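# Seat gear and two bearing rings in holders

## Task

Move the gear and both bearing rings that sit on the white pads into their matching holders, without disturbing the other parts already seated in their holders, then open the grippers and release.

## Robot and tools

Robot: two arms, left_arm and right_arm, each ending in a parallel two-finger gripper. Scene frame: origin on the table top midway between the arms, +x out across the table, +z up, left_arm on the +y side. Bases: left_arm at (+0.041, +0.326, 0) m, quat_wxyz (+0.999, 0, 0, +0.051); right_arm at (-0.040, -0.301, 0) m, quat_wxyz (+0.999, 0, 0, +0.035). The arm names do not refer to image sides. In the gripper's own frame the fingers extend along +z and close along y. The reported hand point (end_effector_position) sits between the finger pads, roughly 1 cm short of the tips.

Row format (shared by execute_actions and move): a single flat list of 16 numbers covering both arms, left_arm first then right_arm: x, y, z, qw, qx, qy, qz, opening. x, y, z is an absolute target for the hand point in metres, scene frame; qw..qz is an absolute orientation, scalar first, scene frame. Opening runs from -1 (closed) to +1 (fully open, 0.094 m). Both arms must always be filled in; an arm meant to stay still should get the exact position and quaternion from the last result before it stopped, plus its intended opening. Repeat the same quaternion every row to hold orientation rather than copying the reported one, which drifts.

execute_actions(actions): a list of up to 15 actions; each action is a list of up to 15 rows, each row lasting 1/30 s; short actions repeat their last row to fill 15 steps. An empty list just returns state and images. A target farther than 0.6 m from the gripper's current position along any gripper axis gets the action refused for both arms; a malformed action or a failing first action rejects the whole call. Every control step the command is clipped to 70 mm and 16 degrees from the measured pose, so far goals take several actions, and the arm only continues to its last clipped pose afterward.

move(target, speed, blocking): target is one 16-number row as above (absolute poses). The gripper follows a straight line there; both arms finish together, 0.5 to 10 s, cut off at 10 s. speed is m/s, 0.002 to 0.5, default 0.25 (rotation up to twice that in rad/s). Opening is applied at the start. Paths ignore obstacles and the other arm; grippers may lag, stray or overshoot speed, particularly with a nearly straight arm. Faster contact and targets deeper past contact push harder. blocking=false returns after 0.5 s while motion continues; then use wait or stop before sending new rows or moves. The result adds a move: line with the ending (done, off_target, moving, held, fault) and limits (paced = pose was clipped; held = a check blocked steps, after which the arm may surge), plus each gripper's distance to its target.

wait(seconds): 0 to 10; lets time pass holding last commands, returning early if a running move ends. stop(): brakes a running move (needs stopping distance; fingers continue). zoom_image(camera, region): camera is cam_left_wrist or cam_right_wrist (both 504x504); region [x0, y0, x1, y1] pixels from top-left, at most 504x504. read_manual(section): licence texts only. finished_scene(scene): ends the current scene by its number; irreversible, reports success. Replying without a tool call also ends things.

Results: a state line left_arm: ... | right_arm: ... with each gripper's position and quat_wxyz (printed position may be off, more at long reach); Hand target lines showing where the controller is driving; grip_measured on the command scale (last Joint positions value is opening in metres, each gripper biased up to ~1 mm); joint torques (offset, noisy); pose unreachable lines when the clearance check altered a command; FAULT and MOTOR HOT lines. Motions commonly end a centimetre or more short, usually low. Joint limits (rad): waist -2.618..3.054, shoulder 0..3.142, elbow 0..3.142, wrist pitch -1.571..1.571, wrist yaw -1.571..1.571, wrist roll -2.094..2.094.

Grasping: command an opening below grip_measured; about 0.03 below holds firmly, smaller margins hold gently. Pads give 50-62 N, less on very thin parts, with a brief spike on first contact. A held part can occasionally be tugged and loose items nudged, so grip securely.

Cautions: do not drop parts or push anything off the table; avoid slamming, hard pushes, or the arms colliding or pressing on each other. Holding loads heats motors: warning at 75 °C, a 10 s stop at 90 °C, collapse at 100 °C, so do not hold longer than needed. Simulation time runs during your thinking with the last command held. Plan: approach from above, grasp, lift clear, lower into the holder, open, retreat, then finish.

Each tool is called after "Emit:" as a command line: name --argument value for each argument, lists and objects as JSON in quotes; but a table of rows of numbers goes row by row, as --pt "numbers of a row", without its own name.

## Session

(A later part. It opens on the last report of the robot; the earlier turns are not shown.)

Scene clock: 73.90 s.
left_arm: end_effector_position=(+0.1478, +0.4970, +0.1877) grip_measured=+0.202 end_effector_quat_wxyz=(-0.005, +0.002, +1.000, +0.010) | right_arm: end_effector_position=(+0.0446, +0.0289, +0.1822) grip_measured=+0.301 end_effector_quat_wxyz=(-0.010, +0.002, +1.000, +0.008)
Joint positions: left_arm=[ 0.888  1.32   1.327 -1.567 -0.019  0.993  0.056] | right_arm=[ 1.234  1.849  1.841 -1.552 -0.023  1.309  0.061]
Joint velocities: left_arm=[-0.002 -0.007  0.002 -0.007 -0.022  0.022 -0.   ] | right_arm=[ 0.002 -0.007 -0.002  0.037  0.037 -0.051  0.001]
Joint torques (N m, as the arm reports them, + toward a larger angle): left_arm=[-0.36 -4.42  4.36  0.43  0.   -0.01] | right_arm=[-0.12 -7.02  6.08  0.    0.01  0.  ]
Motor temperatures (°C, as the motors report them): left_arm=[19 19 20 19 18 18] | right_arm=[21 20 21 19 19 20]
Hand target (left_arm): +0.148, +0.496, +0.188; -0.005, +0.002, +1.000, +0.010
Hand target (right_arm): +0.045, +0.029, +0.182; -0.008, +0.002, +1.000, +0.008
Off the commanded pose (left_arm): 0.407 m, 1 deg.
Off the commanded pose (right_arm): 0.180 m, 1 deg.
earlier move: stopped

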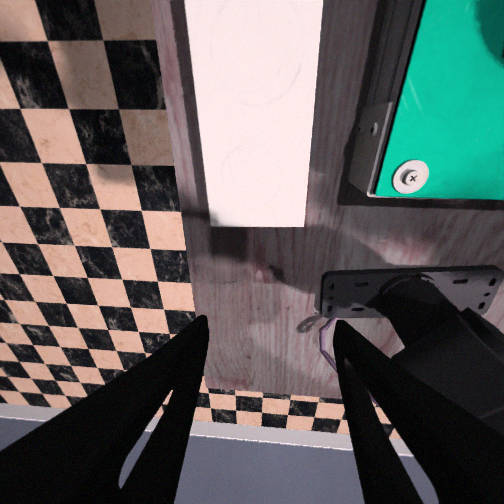

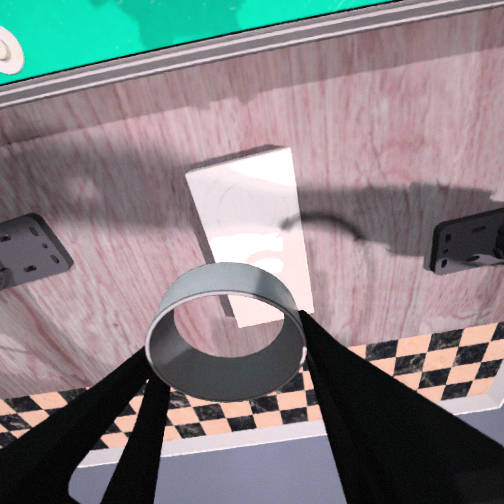

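Emit:
move --target '[0.15,0.5,0.2,0,0,1,0,1,0.085,0.11,0.10,0,0,1,0,0.2]' --speed 0.15

Emit:
move --target '[0.15,0.5,0.2,0,0,1,0,1,0.085,0.11,0.022,0,0,1,0,0.2]' --speed 0.06

Scene clock: 75.40 s.
left_arm: end_effector_position=(+0.1481, +0.4969, +0.1877) grip_measured=+1.000 end_effector_quat_wxyz=(-0.004, +0.004, +1.000, +0.009) | right_arm: end_effector_position=(+0.0760, +0.1022, +0.0854) grip_measured=+0.301 end_effector_quat_wxyz=(-0.016, -0.002, +1.000, -0.020)
Joint positions: left_arm=[ 0.888  1.32   1.327 -1.567 -0.017  0.999  0.094] | right_arm=[ 1.209  2.217  1.993 -1.394 -0.019  1.275  0.061]
Joint velocities: left_arm=[-0.017 -0.002  0.002 -0.051 -0.037 -0.007  0.   ] | right_arm=[-0.002 -0.017 -0.007 -0.037 -0.051  0.007 -0.001]
Joint torques (N m, as the arm reports them, + toward a larger angle): left_arm=[ 1.26 -5.28  6.92  0.31  0.16  0.11] | right_arm=[ -0.86 -10.8    9.22  -0.12   0.22  -0.04]
Motor temperatures (°C, as the motors report them): left_arm=[19 18 20 19 18 18] | right_arm=[21 20 21 19 19 20]
Hand target (left_arm): +0.150, +0.500, +0.199; +0.013, +0.000, +1.000, +0.021
Hand target (right_arm): +0.086, +0.109, +0.099; +0.000, +0.000, +1.000, +0.000
Off the commanded pose (left_arm): 0.013 m, 1 deg.
Off the commanded pose (right_arm): 0.019 m, 3 deg.
joint sent to its limit (left arm) — the command would take joint 4 (wrist pitch) past its lower limit, so that joint was sent only as far as its limit.
move: off_target (left_arm, right_arm)

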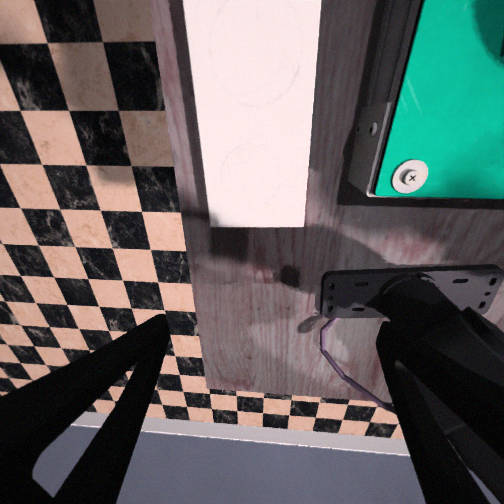

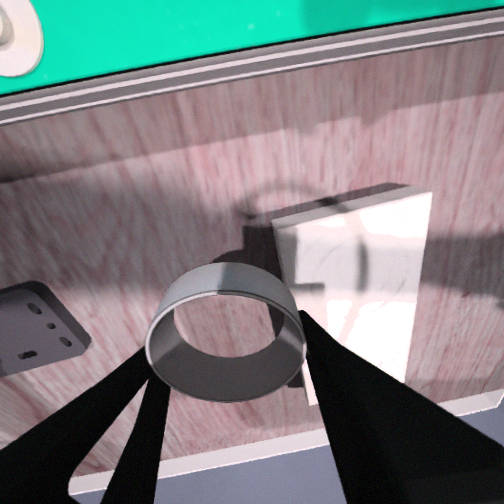

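Scene clock: 76.97 s.
left_arm: end_effector_position=(+0.1481, +0.4969, +0.1877) grip_measured=+1.000 end_effector_quat_wxyz=(-0.004, +0.004, +1.000, +0.009) | right_arm: end_effector_position=(+0.0792, +0.1134, +0.0229) grip_measured=+0.301 end_effector_quat_wxyz=(-0.010, -0.002, +1.000, +0.003)
Joint positions: left_arm=[ 0.888  1.32   1.327 -1.567 -0.017  0.999  0.094] | right_arm=[ 1.209  2.244  1.789 -1.116 -0.02   1.275  0.061]
Joint velocities: left_arm=[-0.027  0.022 -0.007 -0.007  0.022  0.022  0.   ] | right_arm=[-0.002  0.022  0.002  0.007 -0.037 -0.007 -0.   ]
Joint torques (N m, as the arm reports them, + toward a larger angle): left_arm=[ 1.28 -5.27  6.93  0.31  0.17  0.11] | right_arm=[ -0.65 -10.36   5.11   0.06   0.22  -0.02]
Motor temperatures (°C, as the motors report them): left_arm=[19 18 20 19 18 18] | right_arm=[21 21 21 19 19 20]
Hand target (left_arm): +0.150, +0.500, +0.199; +0.013, +0.000, +1.000, +0.021
Hand target (right_arm): +0.085, +0.110, +0.022; -0.000, -0.000, +1.000, +0.000
Off the commanded pose (left_arm): 0.013 m, 1 deg.
Off the commanded pose (right_arm): 0.007 m, 1 deg.
joint sent to its limit (left arm) — the command would take joint 4 (wrist pitch) past its lower limit, so that joint was sent only as far as its limit.
move: off_target (left_arm)

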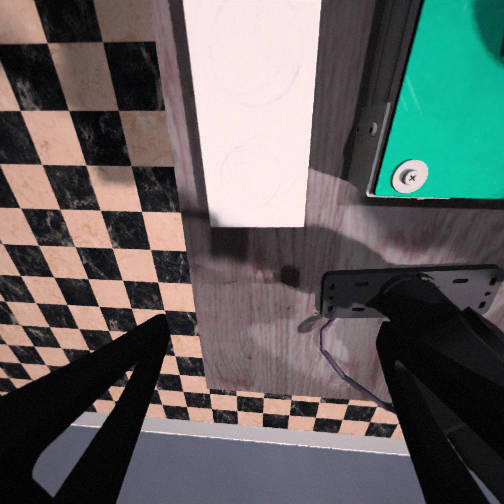

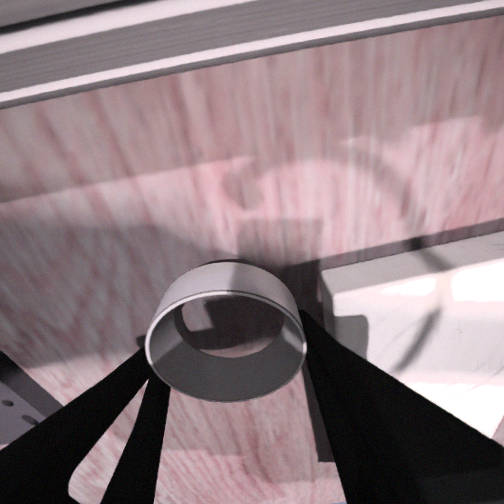

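Emit:
move --target '[0.15,0.5,0.2,0,0,1,0,1,0.08,0.112,0.02,0,0,1,0,1]' --speed 0.06

Emit:
move --target '[0.15,0.5,0.2,0,0,1,0,1,0.08,0.1,0.12,0,0,1,0,1]' --speed 0.15

Emit:
move --target '[0.15,0.3,0.2,0,0,1,0,1,0.1,-0.25,0.2,0,0,1,0,1]'

Emit:
move --target '[0.085,0.115,0.09,0,0,1,0,1,0.1,-0.25,0.2,0,0,1,0,1]' --speed 0.15

Scene clock: 78.07 s.
left_arm: end_effector_position=(+0.1481, +0.4969, +0.1877) grip_measured=+1.000 end_effector_quat_wxyz=(-0.004, +0.004, +1.000, +0.009) | right_arm: end_effector_position=(+0.0799, +0.1153, +0.0229) grip_measured=+1.000 end_effector_quat_wxyz=(-0.008, -0.000, +1.000, +0.007)
Joint positions: left_arm=[ 0.888  1.32   1.327 -1.567 -0.017  0.999  0.094] | right_arm=[ 1.209  2.244  1.789 -1.107 -0.02   1.279  0.094]
Joint velocities: left_arm=[ 0.007  0.017  0.007 -0.037  0.051 -0.007  0.   ] | right_arm=[ 0.007 -0.002 -0.007  0.022  0.007 -0.022  0.   ]
Joint torques (N m, as the arm reports them, + toward a larger angle): left_arm=[ 1.27 -5.29  6.93  0.31  0.16  0.1 ] | right_arm=[  0.38 -10.32   4.73   0.03   0.22   0.07]
Motor temperatures (°C, as the motors report them): left_arm=[19 18 20 19 18 18] | right_arm=[21 21 21 19 19 20]
Hand target (left_arm): +0.150, +0.500, +0.199; +0.013, +0.000, +1.000, +0.021
Hand target (right_arm): +0.080, +0.112, +0.020; -0.000, -0.000, +1.000, -0.000
Off the commanded pose (left_arm): 0.013 m, 1 deg.
Off the commanded pose (right_arm): 0.004 m, 1 deg.
joint sent to its limit (left arm) — the command would take joint 4 (wrist pitch) past its lower limit, so that joint was sent only as far as its limit.
move: off_target (left_arm)

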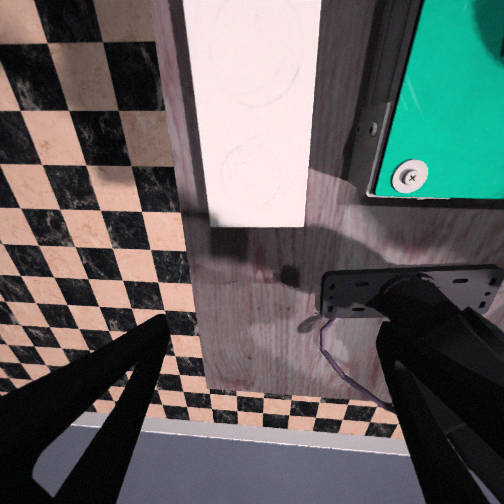

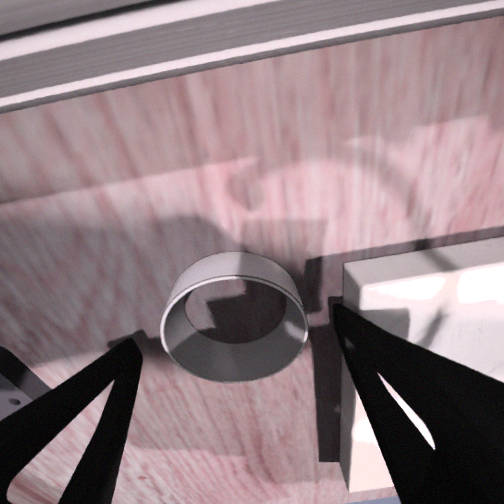

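Scene clock: 79.37 s.
left_arm: end_effector_position=(+0.1481, +0.4969, +0.1877) grip_measured=+1.000 end_effector_quat_wxyz=(-0.004, +0.004, +1.000, +0.009) | right_arm: end_effector_position=(+0.0746, +0.0974, +0.1049) grip_measured=+1.000 end_effector_quat_wxyz=(-0.014, +0.000, +1.000, -0.013)
Joint positions: left_arm=[ 0.888  1.32   1.327 -1.567 -0.017  0.999  0.094] | right_arm=[ 1.209  2.18   2.012 -1.436 -0.019  1.279  0.094]
Joint velocities: left_arm=[ 0.002  0.007 -0.012 -0.051  0.037 -0.037  0.   ] | right_arm=[ 0.002  0.022 -0.012 -0.051 -0.051 -0.037  0.   ]
Joint torques (N m, as the arm reports them, + toward a larger angle): left_arm=[ 1.27 -5.3   6.92  0.31  0.16  0.1 ] | right_arm=[ -0.28 -11.1    8.57  -0.24   0.22   0.  ]
Motor temperatures (°C, as the motors report them): left_arm=[19 18 20 19 18 18] | right_arm=[21 21 21 19 19 20]
Hand target (left_arm): +0.150, +0.500, +0.199; +0.013, +0.000, +1.000, +0.021
Hand target (right_arm): +0.080, +0.099, +0.120; +0.000, +0.000, +1.000, +0.000
Off the commanded pose (left_arm): 0.013 m, 1 deg.
Off the commanded pose (right_arm): 0.016 m, 2 deg.
joint sent to its limit (left arm) — the command would take joint 4 (wrist pitch) past its lower limit, so that joint was sent only as far as its limit.
move: off_target (left_arm, right_arm)

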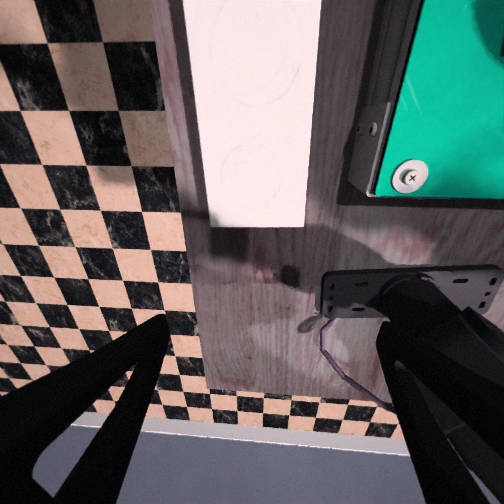

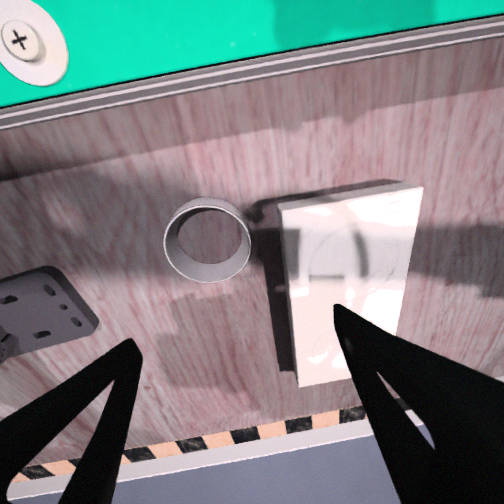

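Scene clock: 81.87 s.
left_arm: end_effector_position=(+0.1497, +0.2986, +0.2027) grip_measured=+1.000 end_effector_quat_wxyz=(+0.187, -0.000, +0.981, -0.051) | right_arm: end_effector_position=(+0.1049, -0.2488, +0.2051) grip_measured=+1.000 end_effector_quat_wxyz=(+0.101, -0.003, +0.994, +0.033)
Joint positions: left_arm=[-0.345  0.677  1.067 -1.571  0.008 -0.245  0.094] | right_arm=[ 0.271  0.987  1.194 -1.565  0.004  0.334  0.094]
Joint velocities: left_arm=[-0.002 -0.007  0.007 -0.037 -0.022 -0.037  0.   ] | right_arm=[ 0.007  0.002 -0.002 -0.022 -0.007 -0.066  0.   ]
Joint torques (N m, as the arm reports them, + toward a larger angle): left_arm=[-1.02  3.39  3.83  1.18 -0.12 -0.03] | right_arm=[-0.98 -1.26  4.12  0.36 -0.04 -0.02]
Motor temperatures (°C, as the motors report them): left_arm=[19 18 19 19 18 18] | right_arm=[21 21 21 19 19 20]
Hand target (left_arm): +0.149, +0.299, +0.199; +0.176, -0.000, +0.983, -0.044
Hand target (right_arm): +0.101, -0.251, +0.202; +0.099, -0.002, +0.995, +0.033
Off the commanded pose (left_arm): 0.003 m, 22 deg; orientation clipped at the last step of the last action.
Off the commanded pose (right_arm): 0.007 m, 12 deg.
joint sent to its limit (left arm) — the command would take joint 4 (wrist pitch) past its lower limit, so that joint was sent only as far as its limit.
joint sent to its limit (right arm) — the command would take joint 4 (wrist pitch) past its lower limit, so that joint was sent only as far as its limit.
move: off_target (left_arm, right_arm); limits=paced

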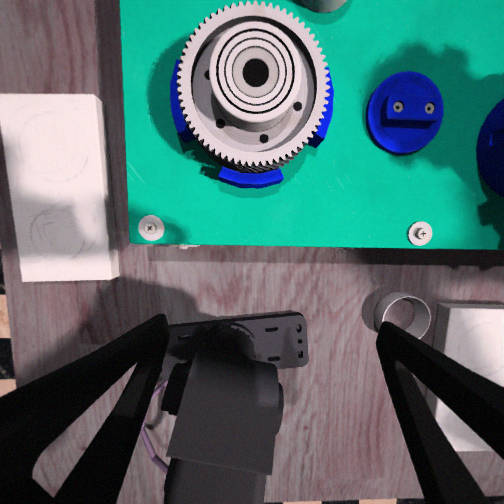

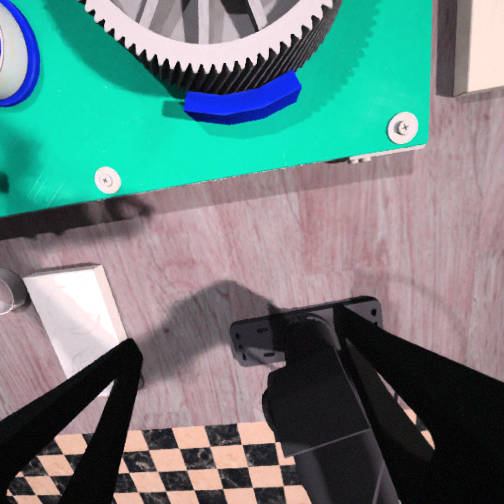

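Scene clock: 83.90 s.
left_arm: end_effector_position=(+0.0845, +0.1241, +0.0847) grip_measured=+1.000 end_effector_quat_wxyz=(-0.004, -0.000, +1.000, +0.012) | right_arm: end_effector_position=(+0.1048, -0.2485, +0.2051) grip_measured=+1.000 end_effector_quat_wxyz=(+0.101, -0.003, +0.994, +0.034)
Joint positions: left_arm=[-1.463  1.36   0.945 -1.182  0.002 -1.362  0.094] | right_arm=[ 0.271  0.987  1.194 -1.565  0.003  0.335  0.094]
Joint velocities: left_arm=[-0.012 -0.017  0.002 -0.007  0.037 -0.007  0.   ] | right_arm=[-0.007  0.002 -0.002  0.022  0.037 -0.037  0.   ]
Joint torques (N m, as the arm reports them, + toward a larger angle): left_arm=[-1.04 -4.67  5.95  0.53  0.01 -0.05] | right_arm=[-0.17 -0.48  3.69  0.37 -0.04  0.05]
Motor temperatures (°C, as the motors report them): left_arm=[19 18 19 19 18 18] | right_arm=[21 21 21 19 19 20]
Hand target (left_arm): +0.084, +0.113, +0.090; +0.000, +0.002, +1.000, -0.006
Hand target (right_arm): +0.101, -0.250, +0.199; +0.091, -0.000, +0.995, +0.032
Off the commanded pose (left_arm): 0.011 m, 1 deg.
Off the commanded pose (right_arm): 0.007 m, 12 deg.
joint sent to its limit (right arm) — the command would take joint 4 (wrist pitch) past its lower limit, so that joint was sent only as far as its limit.
move: off_target (left_arm, right_arm)

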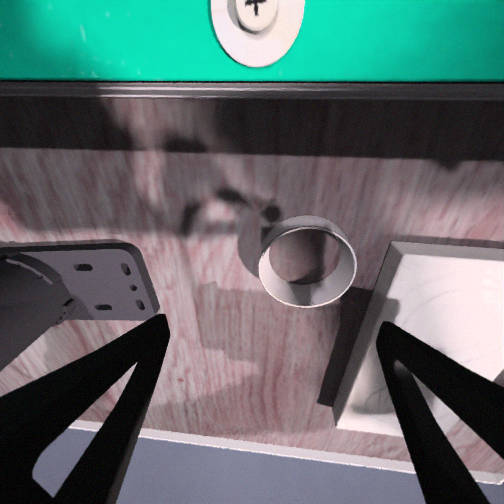

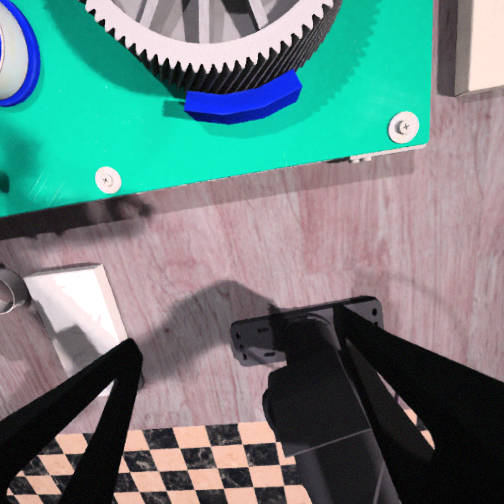

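Emit:
move --target '[0.07,0.088,0.05,0,0,1,0,0.7,0.1,-0.25,0.2,0,0,1,0,1]' --speed 0.08

Scene clock: 85.80 s.
left_arm: end_effector_position=(+0.0719, +0.0849, +0.0558) grip_measured=+0.702 end_effector_quat_wxyz=(-0.001, -0.002, +1.000, -0.005) | right_arm: end_effector_position=(+0.1048, -0.2485, +0.2051) grip_measured=+1.000 end_effector_quat_wxyz=(+0.101, -0.003, +0.994, +0.034)
Joint positions: left_arm=[-1.546  1.499  0.945 -1.008  0.004 -1.448  0.08 ] | right_arm=[ 0.271  0.987  1.194 -1.565  0.003  0.335  0.094]
Joint velocities: left_arm=[ 0.002 -0.007 -0.017 -0.022  0.007 -0.037  0.   ] | right_arm=[ 0.002 -0.022 -0.007  0.022 -0.007  0.022  0.   ]
Joint torques (N m, as the arm reports them, + toward a larger angle): left_arm=[-0.95 -5.7   3.07  0.6  -0.03 -0.03] | right_arm=[-0.21 -0.44  3.72  0.36 -0.07  0.03]
Motor temperatures (°C, as the motors report them): left_arm=[19 18 19 19 18 18] | right_arm=[21 20 21 19 19 20]
Hand target (left_arm): +0.069, +0.088, +0.050; -0.000, -0.000, +1.000, -0.000
Hand target (right_arm): +0.101, -0.250, +0.199; +0.091, -0.000, +0.995, +0.032
Off the commanded pose (left_arm): 0.007 m, 1 deg.
Off the commanded pose (right_arm): 0.007 m, 12 deg.
joint sent to its limit (right arm) — the command would take joint 4 (wrist pitch) past its lower limit, so that joint was sent only as far as its limit.
move: off_target (right_arm)

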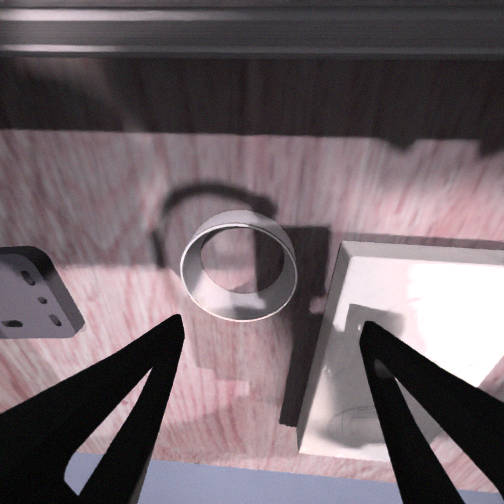

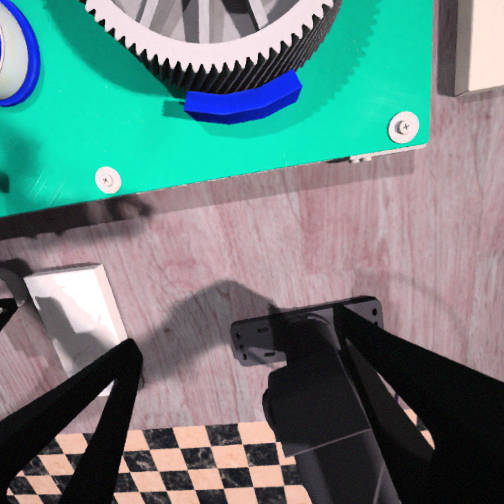

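Emit:
move --target '[0.074,0.099,0.045,0,0,1,0,0.8,0.1,-0.25,0.2,0,0,1,0,1]' --speed 0.05

Emit:
move --target '[0.076,0.098,0.018,0,0,1,0,0.8,0.1,-0.25,0.2,0,0,1,0,1]' --speed 0.05

Scene clock: 88.37 s.
left_arm: end_effector_position=(+0.0704, +0.0969, +0.0453) grip_measured=+0.798 end_effector_quat_wxyz=(-0.003, +0.004, +1.000, +0.008) | right_arm: end_effector_position=(+0.1048, -0.2485, +0.2051) grip_measured=+1.000 end_effector_quat_wxyz=(+0.101, -0.003, +0.994, +0.034)
Joint positions: left_arm=[-1.546  1.491  0.894 -0.99   0.004 -1.436  0.084] | right_arm=[ 0.271  0.987  1.194 -1.565  0.003  0.335  0.094]
Joint velocities: left_arm=[-0.002 -0.007 -0.012 -0.066 -0.037  0.007 -0.001] | right_arm=[-0.007  0.007 -0.012 -0.007 -0.007 -0.007  0.   ]
Joint torques (N m, as the arm reports them, + toward a larger angle): left_arm=[ 1.17 -7.97  3.01  0.54 -0.04  0.11] | right_arm=[-0.15 -0.48  3.77  0.37 -0.05  0.04]
Motor temperatures (°C, as the motors report them): left_arm=[19 18 19 19 18 18] | right_arm=[21 20 21 19 19 20]
Hand target (left_arm): +0.074, +0.099, +0.045; +0.000, -0.000, +1.000, +0.000
Hand target (right_arm): +0.101, -0.250, +0.199; +0.091, -0.000, +0.995, +0.032
Off the commanded pose (left_arm): 0.004 m, 1 deg.
Off the commanded pose (right_arm): 0.007 m, 12 deg.
joint sent to its limit (right arm) — the command would take joint 4 (wrist pitch) past its lower limit, so that joint was sent only as far as its limit.
move: off_target (right_arm)

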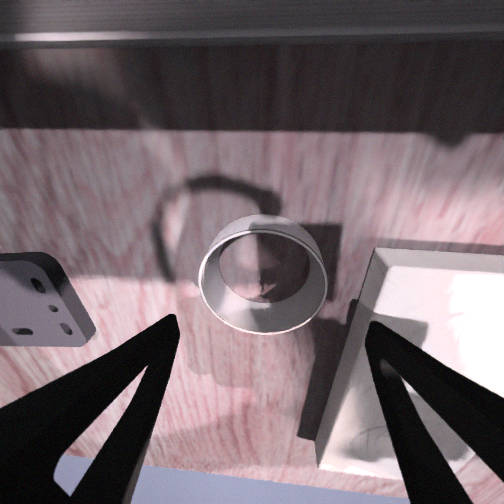

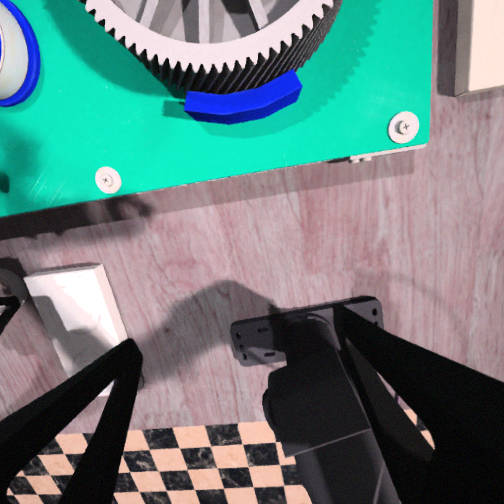

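Scene clock: 90.73 s.
left_arm: end_effector_position=(+0.0728, +0.0951, +0.0236) grip_measured=+0.798 end_effector_quat_wxyz=(-0.002, +0.003, +1.000, -0.002) | right_arm: end_effector_position=(+0.1048, -0.2485, +0.2051) grip_measured=+1.000 end_effector_quat_wxyz=(+0.101, -0.003, +0.994, +0.034)
Joint positions: left_arm=[-1.537  1.516  0.824 -0.875  0.004 -1.429  0.084] | right_arm=[ 0.271  0.987  1.194 -1.565  0.003  0.335  0.094]
Joint velocities: left_arm=[ 0.002 -0.002 -0.012 -0.007 -0.066  0.037 -0.001] | right_arm=[ 0.007  0.007  0.002  0.022 -0.022  0.007  0.   ]
Joint torques (N m, as the arm reports them, + toward a larger angle): left_arm=[ 0.99 -5.42  2.91  0.66 -0.04  0.09] | right_arm=[-0.16 -0.5   3.76  0.38 -0.06  0.04]
Motor temperatures (°C, as the motors report them): left_arm=[19 18 19 19 18 18] | right_arm=[21 20 21 19 19 20]
Hand target (left_arm): +0.076, +0.098, +0.018; +0.000, +0.000, +1.000, +0.000
Hand target (right_arm): +0.101, -0.250, +0.199; +0.091, -0.000, +0.995, +0.032
Off the commanded pose (left_arm): 0.007 m, 0 deg.
Off the commanded pose (right_arm): 0.007 m, 12 deg.
joint sent to its limit (right arm) — the command would take joint 4 (wrist pitch) past its lower limit, so that joint was sent only as far as its limit.
move: off_target (right_arm)

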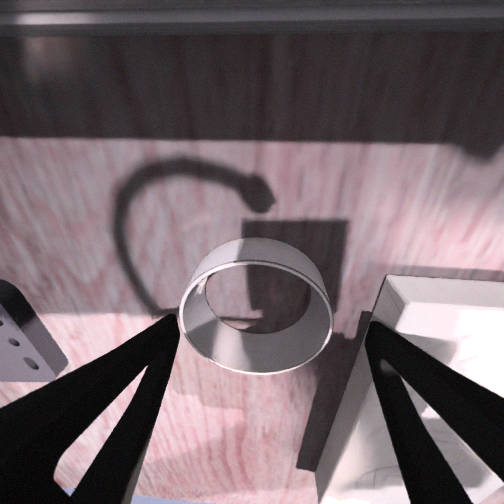

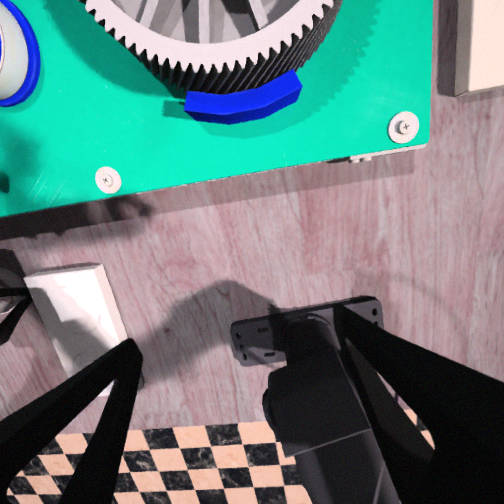

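Emit:
move --target '[0.077,0.105,0.008,0,0,1,0,0.75,0.1,-0.25,0.2,0,0,1,0,1]' --speed 0.04

Emit:
move --target '[0.077,0.102,0.014,0,0,1,0,0.22,0.1,-0.25,0.2,0,0,1,0,1]' --speed 0.04

Emit:
move --target '[0.09,0.12,0.17,0,0,1,0,0.22,0.1,-0.25,0.2,0,0,1,0,1]' --speed 0.15

Scene clock: 94.00 s.
left_arm: end_effector_position=(+0.0742, +0.1007, +0.0126) grip_measured=+0.752 end_effector_quat_wxyz=(-0.002, +0.002, +1.000, -0.003) | right_arm: end_effector_position=(+0.1048, -0.2485, +0.2051) grip_measured=+1.000 end_effector_quat_wxyz=(+0.101, -0.003, +0.994, +0.034)
Joint positions: left_arm=[-1.527  1.516  0.775 -0.825  0.004 -1.42   0.082] | right_arm=[ 0.271  0.987  1.194 -1.565  0.002  0.335  0.094]
Joint velocities: left_arm=[-0.012  0.002  0.007  0.051  0.037  0.007  0.   ] | right_arm=[-0.007 -0.002  0.007 -0.051 -0.007 -0.007  0.   ]
Joint torques (N m, as the arm reports them, + toward a larger angle): left_arm=[ 1.   -5.79  2.76  0.58 -0.04  0.11] | right_arm=[-0.19 -0.45  3.75  0.36 -0.05  0.06]
Motor temperatures (°C, as the motors report them): left_arm=[19 18 19 19 18 18] | right_arm=[21 20 21 19 19 20]
Hand target (left_arm): +0.077, +0.105, +0.008; -0.000, -0.000, +1.000, +0.000
Hand target (right_arm): +0.101, -0.250, +0.199; +0.091, -0.000, +0.995, +0.032
Off the commanded pose (left_arm): 0.007 m, 0 deg.
Off the commanded pose (right_arm): 0.007 m, 12 deg.
joint sent to its limit (right arm) — the command would take joint 4 (wrist pitch) past its lower limit, so that joint was sent only as far as its limit.
move: off_target (right_arm)

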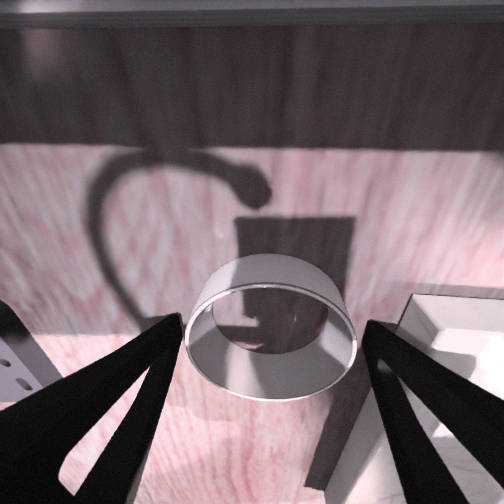

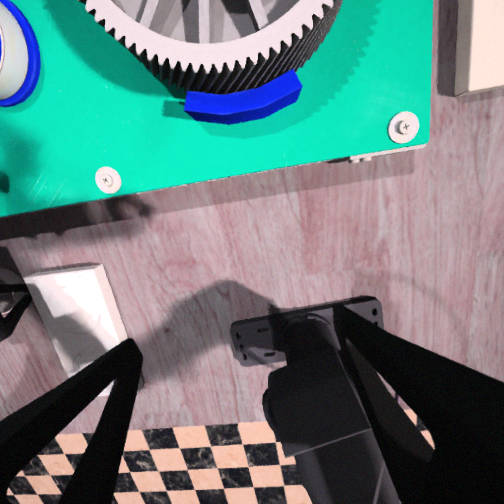

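Scene clock: 96.90 s.
left_arm: end_effector_position=(+0.0741, +0.1007, +0.0126) grip_measured=+0.297 end_effector_quat_wxyz=(-0.002, +0.002, +1.000, -0.003) | right_arm: end_effector_position=(+0.1048, -0.2485, +0.2051) grip_measured=+1.000 end_effector_quat_wxyz=(+0.101, -0.003, +0.994, +0.034)
Joint positions: left_arm=[-1.527  1.516  0.775 -0.825  0.005 -1.42   0.061] | right_arm=[ 0.271  0.987  1.194 -1.565  0.002  0.335  0.094]
Joint velocities: left_arm=[-0.002 -0.002 -0.007  0.051  0.051  0.007 -0.   ] | right_arm=[ 0.002 -0.002  0.002  0.007  0.095 -0.007  0.   ]
Joint torques (N m, as the arm reports them, + toward a larger angle): left_arm=[ 0.8  -5.99  4.35  0.3  -0.04  0.08] | right_arm=[-0.19 -0.4   3.68  0.39 -0.03  0.06]
Motor temperatures (°C, as the motors report them): left_arm=[19 18 19 19 18 18] | right_arm=[21 19 21 19 19 20]
Hand target (left_arm): +0.077, +0.102, +0.014; -0.000, +0.000, +1.000, -0.000
Hand target (right_arm): +0.101, -0.250, +0.199; +0.091, -0.000, +0.995, +0.032
Off the commanded pose (left_arm): 0.003 m, 0 deg.
Off the commanded pose (right_arm): 0.007 m, 12 deg.
joint sent to its limit (right arm) — the command would take joint 4 (wrist pitch) past its lower limit, so that joint was sent only as far as its limit.
move: off_target (right_arm)

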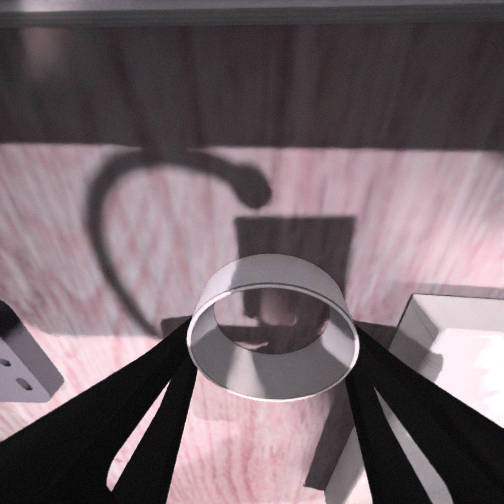

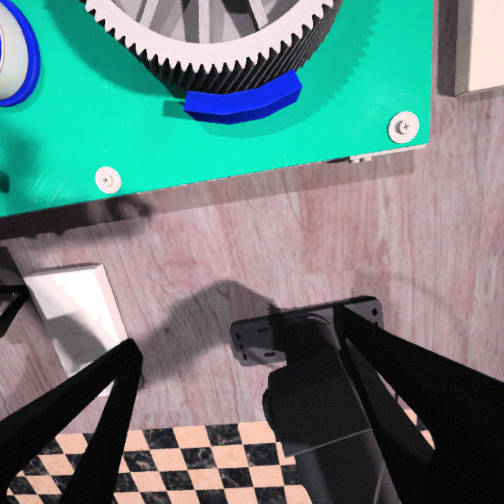

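Scene clock: 98.60 s.
left_arm: end_effector_position=(+0.0858, +0.1228, +0.1567) grip_measured=+0.297 end_effector_quat_wxyz=(-0.007, +0.003, +1.000, +0.016) | right_arm: end_effector_position=(+0.1048, -0.2485, +0.2051) grip_measured=+1.000 end_effector_quat_wxyz=(+0.101, -0.003, +0.994, +0.034)
Joint positions: left_arm=[-1.454  1.365  1.236 -1.476  0.006 -1.347  0.061] | right_arm=[ 0.271  0.987  1.194 -1.565  0.002  0.335  0.094]
Joint velocities: left_arm=[ 0.007 -0.002 -0.002 -0.051 -0.037 -0.007  0.001] | right_arm=[ 0.002 -0.017 -0.007 -0.022 -0.066 -0.007  0.   ]
Joint torques (N m, as the arm reports them, + toward a larger angle): left_arm=[ 0.99 -6.45  7.15  0.08 -0.06  0.1 ] | right_arm=[-0.18 -0.46  3.74  0.35 -0.04  0.04]
Motor temperatures (°C, as the motors report them): left_arm=[19 18 19 19 18 18] | right_arm=[21 19 21 19 19 20]
Hand target (left_arm): +0.090, +0.122, +0.170; +0.000, -0.000, +1.000, +0.000
Hand target (right_arm): +0.101, -0.250, +0.199; +0.091, -0.000, +0.995, +0.032
Off the commanded pose (left_arm): 0.014 m, 2 deg.
Off the commanded pose (right_arm): 0.007 m, 12 deg.
joint sent to its limit (right arm) — the command would take joint 4 (wrist pitch) past its lower limit, so that joint was sent only as far as its limit.
move: off_target (left_arm, right_arm)

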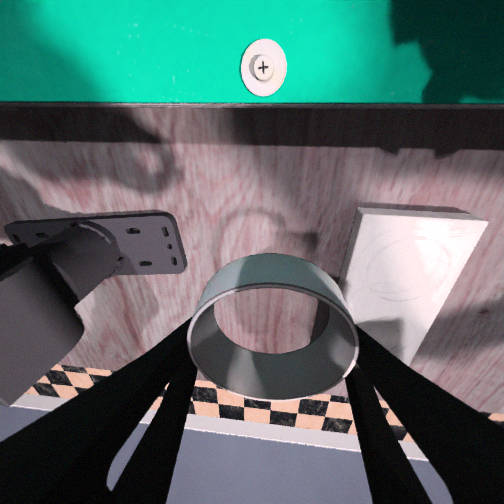

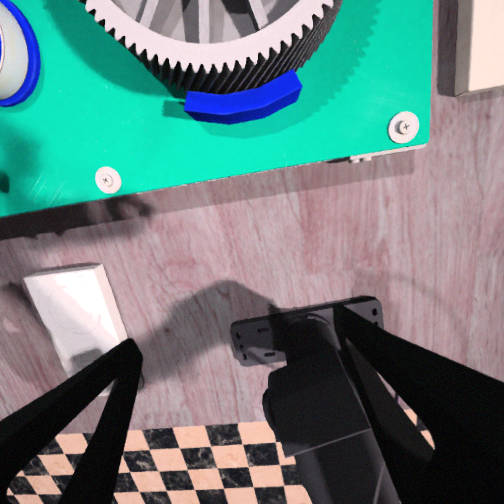

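Emit:
move --target '[0.265,0.14,0.17,0,0,1,0,0.22,0.1,-0.25,0.2,0,0,1,0,1]' --speed 0.15

Scene clock: 100.43 s.
left_arm: end_effector_position=(+0.2564, +0.1430, +0.1580) grip_measured=+0.297 end_effector_quat_wxyz=(-0.018, -0.001, +1.000, +0.016) | right_arm: end_effector_position=(+0.1048, -0.2485, +0.2051) grip_measured=+1.000 end_effector_quat_wxyz=(+0.101, -0.003, +0.994, +0.034)
Joint positions: left_arm=[-0.81   1.661  1.518 -1.476 -0.    -0.71   0.061] | right_arm=[ 0.271  0.987  1.194 -1.565  0.002  0.335  0.094]
Joint velocities: left_arm=[-0.002 -0.012 -0.007  0.051  0.022  0.037  0.   ] | right_arm=[ 0.007  0.002  0.012 -0.022 -0.007 -0.037  0.   ]
Joint torques (N m, as the arm reports them, + toward a larger angle): left_arm=[ 0.6  -8.29  7.44  0.27 -0.03  0.09] | right_arm=[-0.2  -0.43  3.69  0.37 -0.03  0.04]
Motor temperatures (°C, as the motors report them): left_arm=[19 18 19 19 18 18] | right_arm=[21 19 21 19 19 20]
Hand target (left_arm): +0.265, +0.139, +0.170; +0.000, -0.000, +1.000, +0.002
Hand target (right_arm): +0.101, -0.250, +0.199; +0.091, -0.000, +0.995, +0.032
Off the commanded pose (left_arm): 0.015 m, 3 deg.
Off the commanded pose (right_arm): 0.007 m, 12 deg.
joint sent to its limit (right arm) — the command would take joint 4 (wrist pitch) past its lower limit, so that joint was sent only as far as its limit.
move: off_target (left_arm, right_arm)

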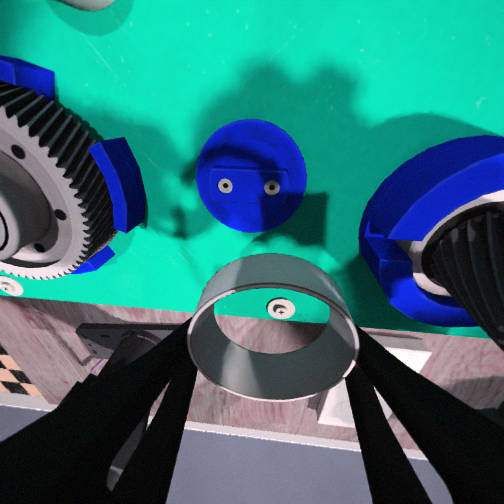

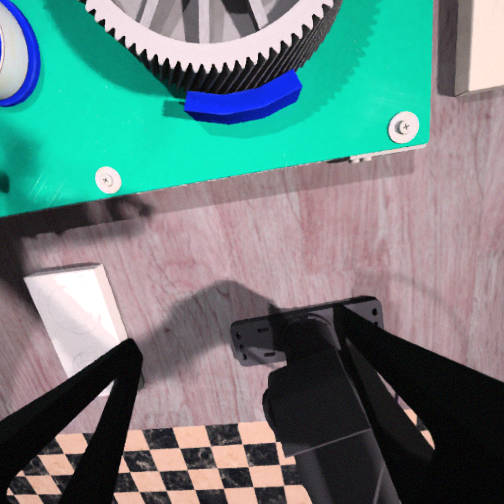

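Emit:
move --target '[0.297,0.15,0.125,0,0,1,0,0.22,0.1,-0.25,0.2,0,0,1,0,1]' --speed 0.08

Scene clock: 102.27 s.
left_arm: end_effector_position=(+0.2935, +0.1480, +0.1276) grip_measured=+0.297 end_effector_quat_wxyz=(-0.005, +0.001, +1.000, +0.004) | right_arm: end_effector_position=(+0.1048, -0.2485, +0.2051) grip_measured=+1.000 end_effector_quat_wxyz=(+0.101, -0.003, +0.994, +0.034)
Joint positions: left_arm=[-0.719  1.724  1.47  -1.33  -0.    -0.615  0.061] | right_arm=[ 0.271  0.987  1.194 -1.565  0.002  0.335  0.094]
Joint velocities: left_arm=[ 0.002  0.007  0.012 -0.007 -0.007 -0.022  0.001] | right_arm=[-0.002 -0.017 -0.012 -0.037 -0.022 -0.037  0.   ]
Joint torques (N m, as the arm reports them, + toward a larger angle): left_arm=[ 0.9  -9.09  3.72  0.63  0.    0.1 ] | right_arm=[-0.14 -0.48  3.72  0.37 -0.06  0.05]
Motor temperatures (°C, as the motors report them): left_arm=[19 18 19 19 18 18] | right_arm=[21 19 21 19 19 20]
Hand target (left_arm): +0.297, +0.150, +0.125; -0.000, -0.000, +1.000, +0.001
Hand target (right_arm): +0.101, -0.250, +0.199; +0.091, -0.000, +0.995, +0.032
Off the commanded pose (left_arm): 0.005 m, 1 deg.
Off the commanded pose (right_arm): 0.007 m, 12 deg.
joint sent to its limit (right arm) — the command would take joint 4 (wrist pitch) past its lower limit, so that joint was sent only as far as its limit.
move: off_target (right_arm)

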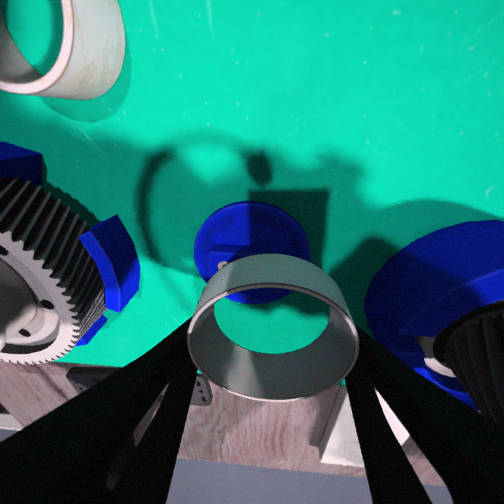

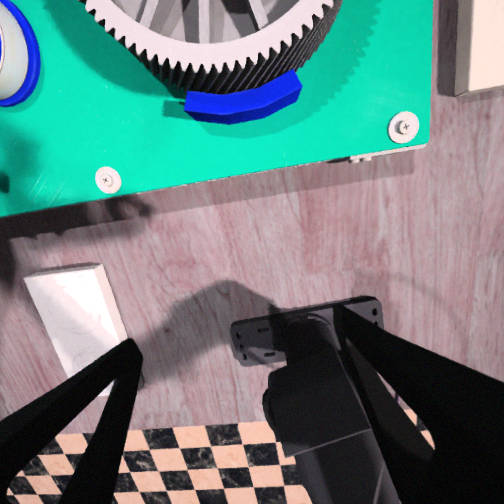

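Emit:
move --target '[0.295,0.158,0.095,0,0,1,0,0.22,0.1,-0.25,0.2,0,0,1,0,1]' --speed 0.05

Scene clock: 104.87 s.
left_arm: end_effector_position=(+0.2915, +0.1561, +0.0939) grip_measured=+0.297 end_effector_quat_wxyz=(-0.011, +0.002, +1.000, +0.008) | right_arm: end_effector_position=(+0.1048, -0.2485, +0.2051) grip_measured=+1.000 end_effector_quat_wxyz=(+0.101, -0.003, +0.994, +0.034)
Joint positions: left_arm=[-0.701  1.724  1.335 -1.209 -0.    -0.594  0.061] | right_arm=[ 0.271  0.987  1.194 -1.565  0.002  0.335  0.094]
Joint velocities: left_arm=[ 0.007 -0.007  0.017  0.037  0.037 -0.022 -0.001] | right_arm=[ 0.007 -0.002  0.007 -0.051  0.022 -0.007  0.   ]
Joint torques (N m, as the arm reports them, + toward a larger angle): left_arm=[  0.98 -10.44   3.6    0.6    0.     0.08] | right_arm=[-0.21 -0.44  3.74  0.37 -0.04  0.06]
Motor temperatures (°C, as the motors report them): left_arm=[19 18 19 19 18 18] | right_arm=[21 19 21 19 19 20]
Hand target (left_arm): +0.295, +0.158, +0.095; -0.000, -0.000, +1.000, +0.000
Hand target (right_arm): +0.101, -0.250, +0.199; +0.091, -0.000, +0.995, +0.032
Off the commanded pose (left_arm): 0.004 m, 2 deg.
Off the commanded pose (right_arm): 0.007 m, 12 deg.
joint sent to its limit (right arm) — the command would take joint 4 (wrist pitch) past its lower limit, so that joint was sent only as far as its limit.
move: off_target (right_arm)

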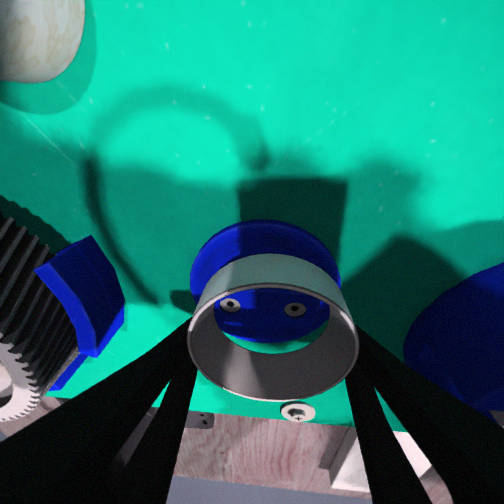

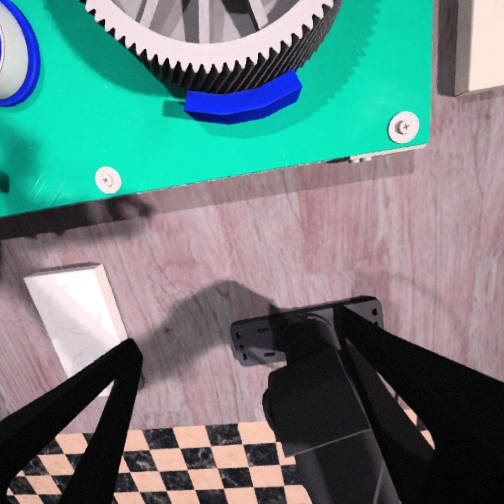

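Emit:
move --target '[0.294,0.161,0.076,0,0,1,0,0.22,0.1,-0.25,0.2,0,0,1,0,1]' --speed 0.04

Scene clock: 107.93 s.
left_arm: end_effector_position=(+0.2929, +0.1553, +0.0928) grip_measured=+0.297 end_effector_quat_wxyz=(+0.004, +0.004, +1.000, -0.002) | right_arm: end_effector_position=(+0.1048, -0.2485, +0.2051) grip_measured=+1.000 end_effector_quat_wxyz=(+0.101, -0.003, +0.994, +0.034)
Joint positions: left_arm=[-0.701  1.697  1.3   -1.165 -0.001 -0.591  0.061] | right_arm=[ 0.271  0.987  1.194 -1.565  0.002  0.335  0.094]
Joint velocities: left_arm=[-0.012 -0.017 -0.007 -0.022 -0.051 -0.066  0.001] | right_arm=[-0.012 -0.007 -0.012  0.022  0.037  0.066  0.   ]
Joint torques (N m, as the arm reports them, + toward a larger angle): left_arm=[ 1.43 -7.42  1.2   1.05  0.    0.14] | right_arm=[-0.18 -0.45  3.73  0.37 -0.05  0.06]
Motor temperatures (°C, as the motors report them): left_arm=[19 18 19 19 18 18] | right_arm=[21 19 21 19 19 20]
Hand target (left_arm): +0.293, +0.161, +0.077; -0.001, -0.000, +1.000, +0.001
Hand target (right_arm): +0.101, -0.250, +0.199; +0.091, -0.000, +0.995, +0.032
Off the commanded pose (left_arm): 0.018 m, 1 deg.
Off the commanded pose (right_arm): 0.007 m, 12 deg.
joint sent to its limit (right arm) — the command would take joint 4 (wrist pitch) past its lower limit, so that joint was sent only as far as its limit.
move: off_target (left_arm, right_arm)

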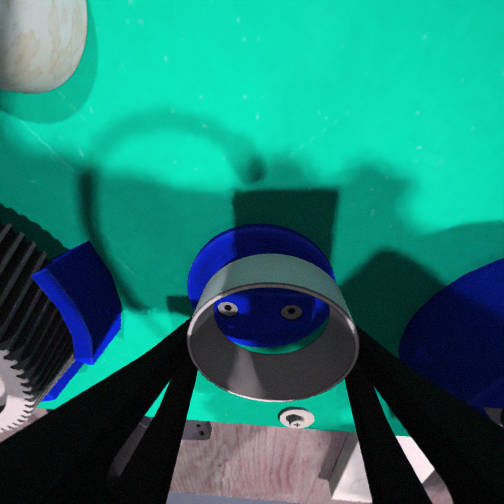

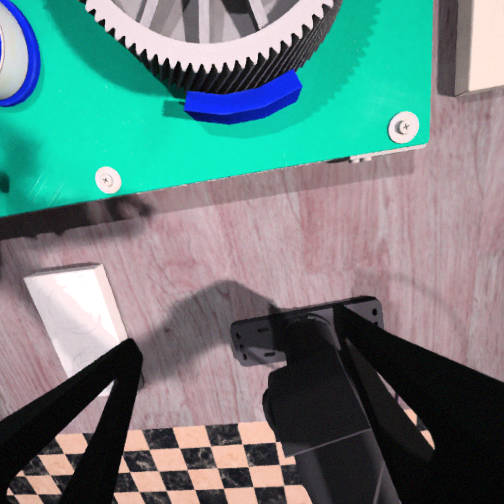

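Emit:
move --target '[0.304,0.168,0.108,0,0,1,0,0.22,0.1,-0.25,0.2,0,0,1,0,1]' --speed 0.04

Emit:
move --target '[0.304,0.166,0.08,0,0,1,0,0.22,0.1,-0.25,0.2,0,0,1,0,1]' --speed 0.03

Scene clock: 111.07 s.
left_arm: end_effector_position=(+0.2940, +0.1675, +0.0970) grip_measured=+0.297 end_effector_quat_wxyz=(-0.015, +0.002, +1.000, +0.002) | right_arm: end_effector_position=(+0.1048, -0.2485, +0.2051) grip_measured=+1.000 end_effector_quat_wxyz=(+0.101, -0.003, +0.994, +0.034)
Joint positions: left_arm=[-0.658  1.706  1.328 -1.219  0.012 -0.551  0.061] | right_arm=[ 0.271  0.987  1.194 -1.565  0.002  0.335  0.094]
Joint velocities: left_arm=[-0.012  0.002 -0.007  0.037 -0.051 -0.007  0.   ] | right_arm=[-0.022 -0.012 -0.002 -0.037 -0.037 -0.066  0.   ]
Joint torques (N m, as the arm reports them, + toward a larger angle): left_arm=[ 1.   -8.61  7.38  0.18 -0.12  0.11] | right_arm=[-0.21 -0.43  3.68  0.35 -0.04  0.04]
Motor temperatures (°C, as the motors report them): left_arm=[19 18 19 19 18 18] | right_arm=[21 19 21 19 19 20]
Hand target (left_arm): +0.304, +0.168, +0.108; +0.000, -0.000, +1.000, -0.000
Hand target (right_arm): +0.101, -0.250, +0.199; +0.091, -0.000, +0.995, +0.032
Off the commanded pose (left_arm): 0.015 m, 2 deg.
Off the commanded pose (right_arm): 0.007 m, 12 deg.
joint sent to its limit (right arm) — the command would take joint 4 (wrist pitch) past its lower limit, so that joint was sent only as far as its limit.
move: off_target (left_arm, right_arm)

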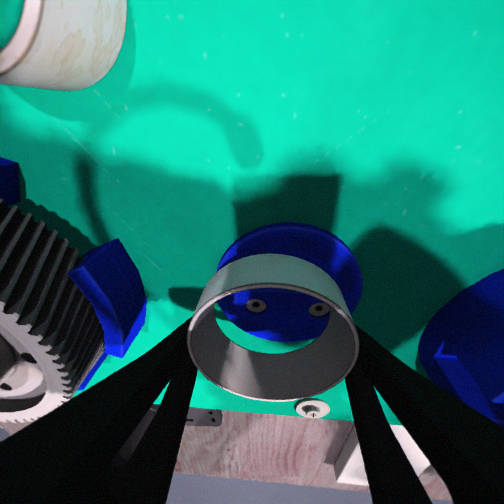

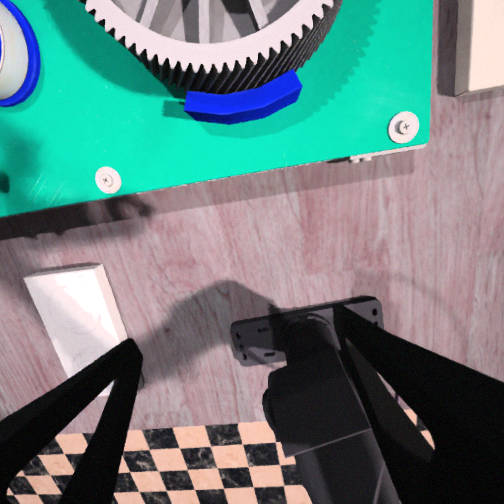

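Scene clock: 114.83 s.
left_arm: end_effector_position=(+0.3017, +0.1627, +0.0926) grip_measured=+0.297 end_effector_quat_wxyz=(-0.003, +0.002, +1.000, -0.006) | right_arm: end_effector_position=(+0.1048, -0.2485, +0.2051) grip_measured=+1.000 end_effector_quat_wxyz=(+0.101, -0.003, +0.994, +0.034)
Joint positions: left_arm=[-0.658  1.717  1.322 -1.175  0.012 -0.551  0.061] | right_arm=[ 0.271  0.987  1.194 -1.565  0.002  0.335  0.094]
Joint velocities: left_arm=[-0.002  0.007  0.007 -0.11  -0.007 -0.051 -0.001] | right_arm=[-0.007  0.012 -0.002  0.022  0.022  0.022  0.   ]
Joint torques (N m, as the arm reports them, + toward a larger angle): left_arm=[ 0.41 -7.68  2.16  0.93 -0.12  0.04] | right_arm=[-0.24 -0.44  3.75  0.35 -0.05  0.03]
Motor temperatures (°C, as the motors report them): left_arm=[19 19 19 19 18 18] | right_arm=[21 19 20 19 19 20]
Hand target (left_arm): +0.304, +0.166, +0.080; -0.001, -0.000, +1.000, +0.001
Hand target (right_arm): +0.101, -0.250, +0.199; +0.091, -0.000, +0.995, +0.032
Off the commanded pose (left_arm): 0.013 m, 1 deg.
Off the commanded pose (right_arm): 0.007 m, 12 deg.
joint sent to its limit (right arm) — the command would take joint 4 (wrist pitch) past its lower limit, so that joint was sent only as far as its limit.
move: off_target (left_arm, right_arm)

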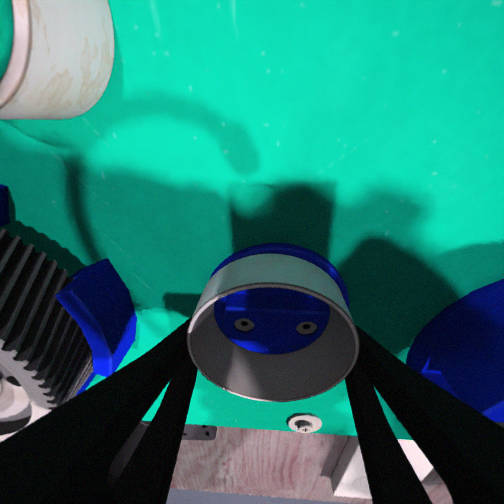

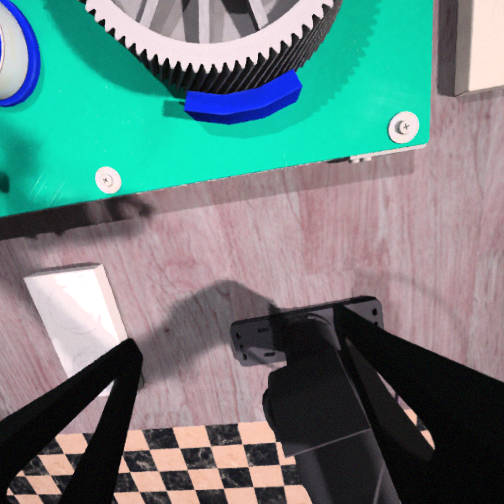

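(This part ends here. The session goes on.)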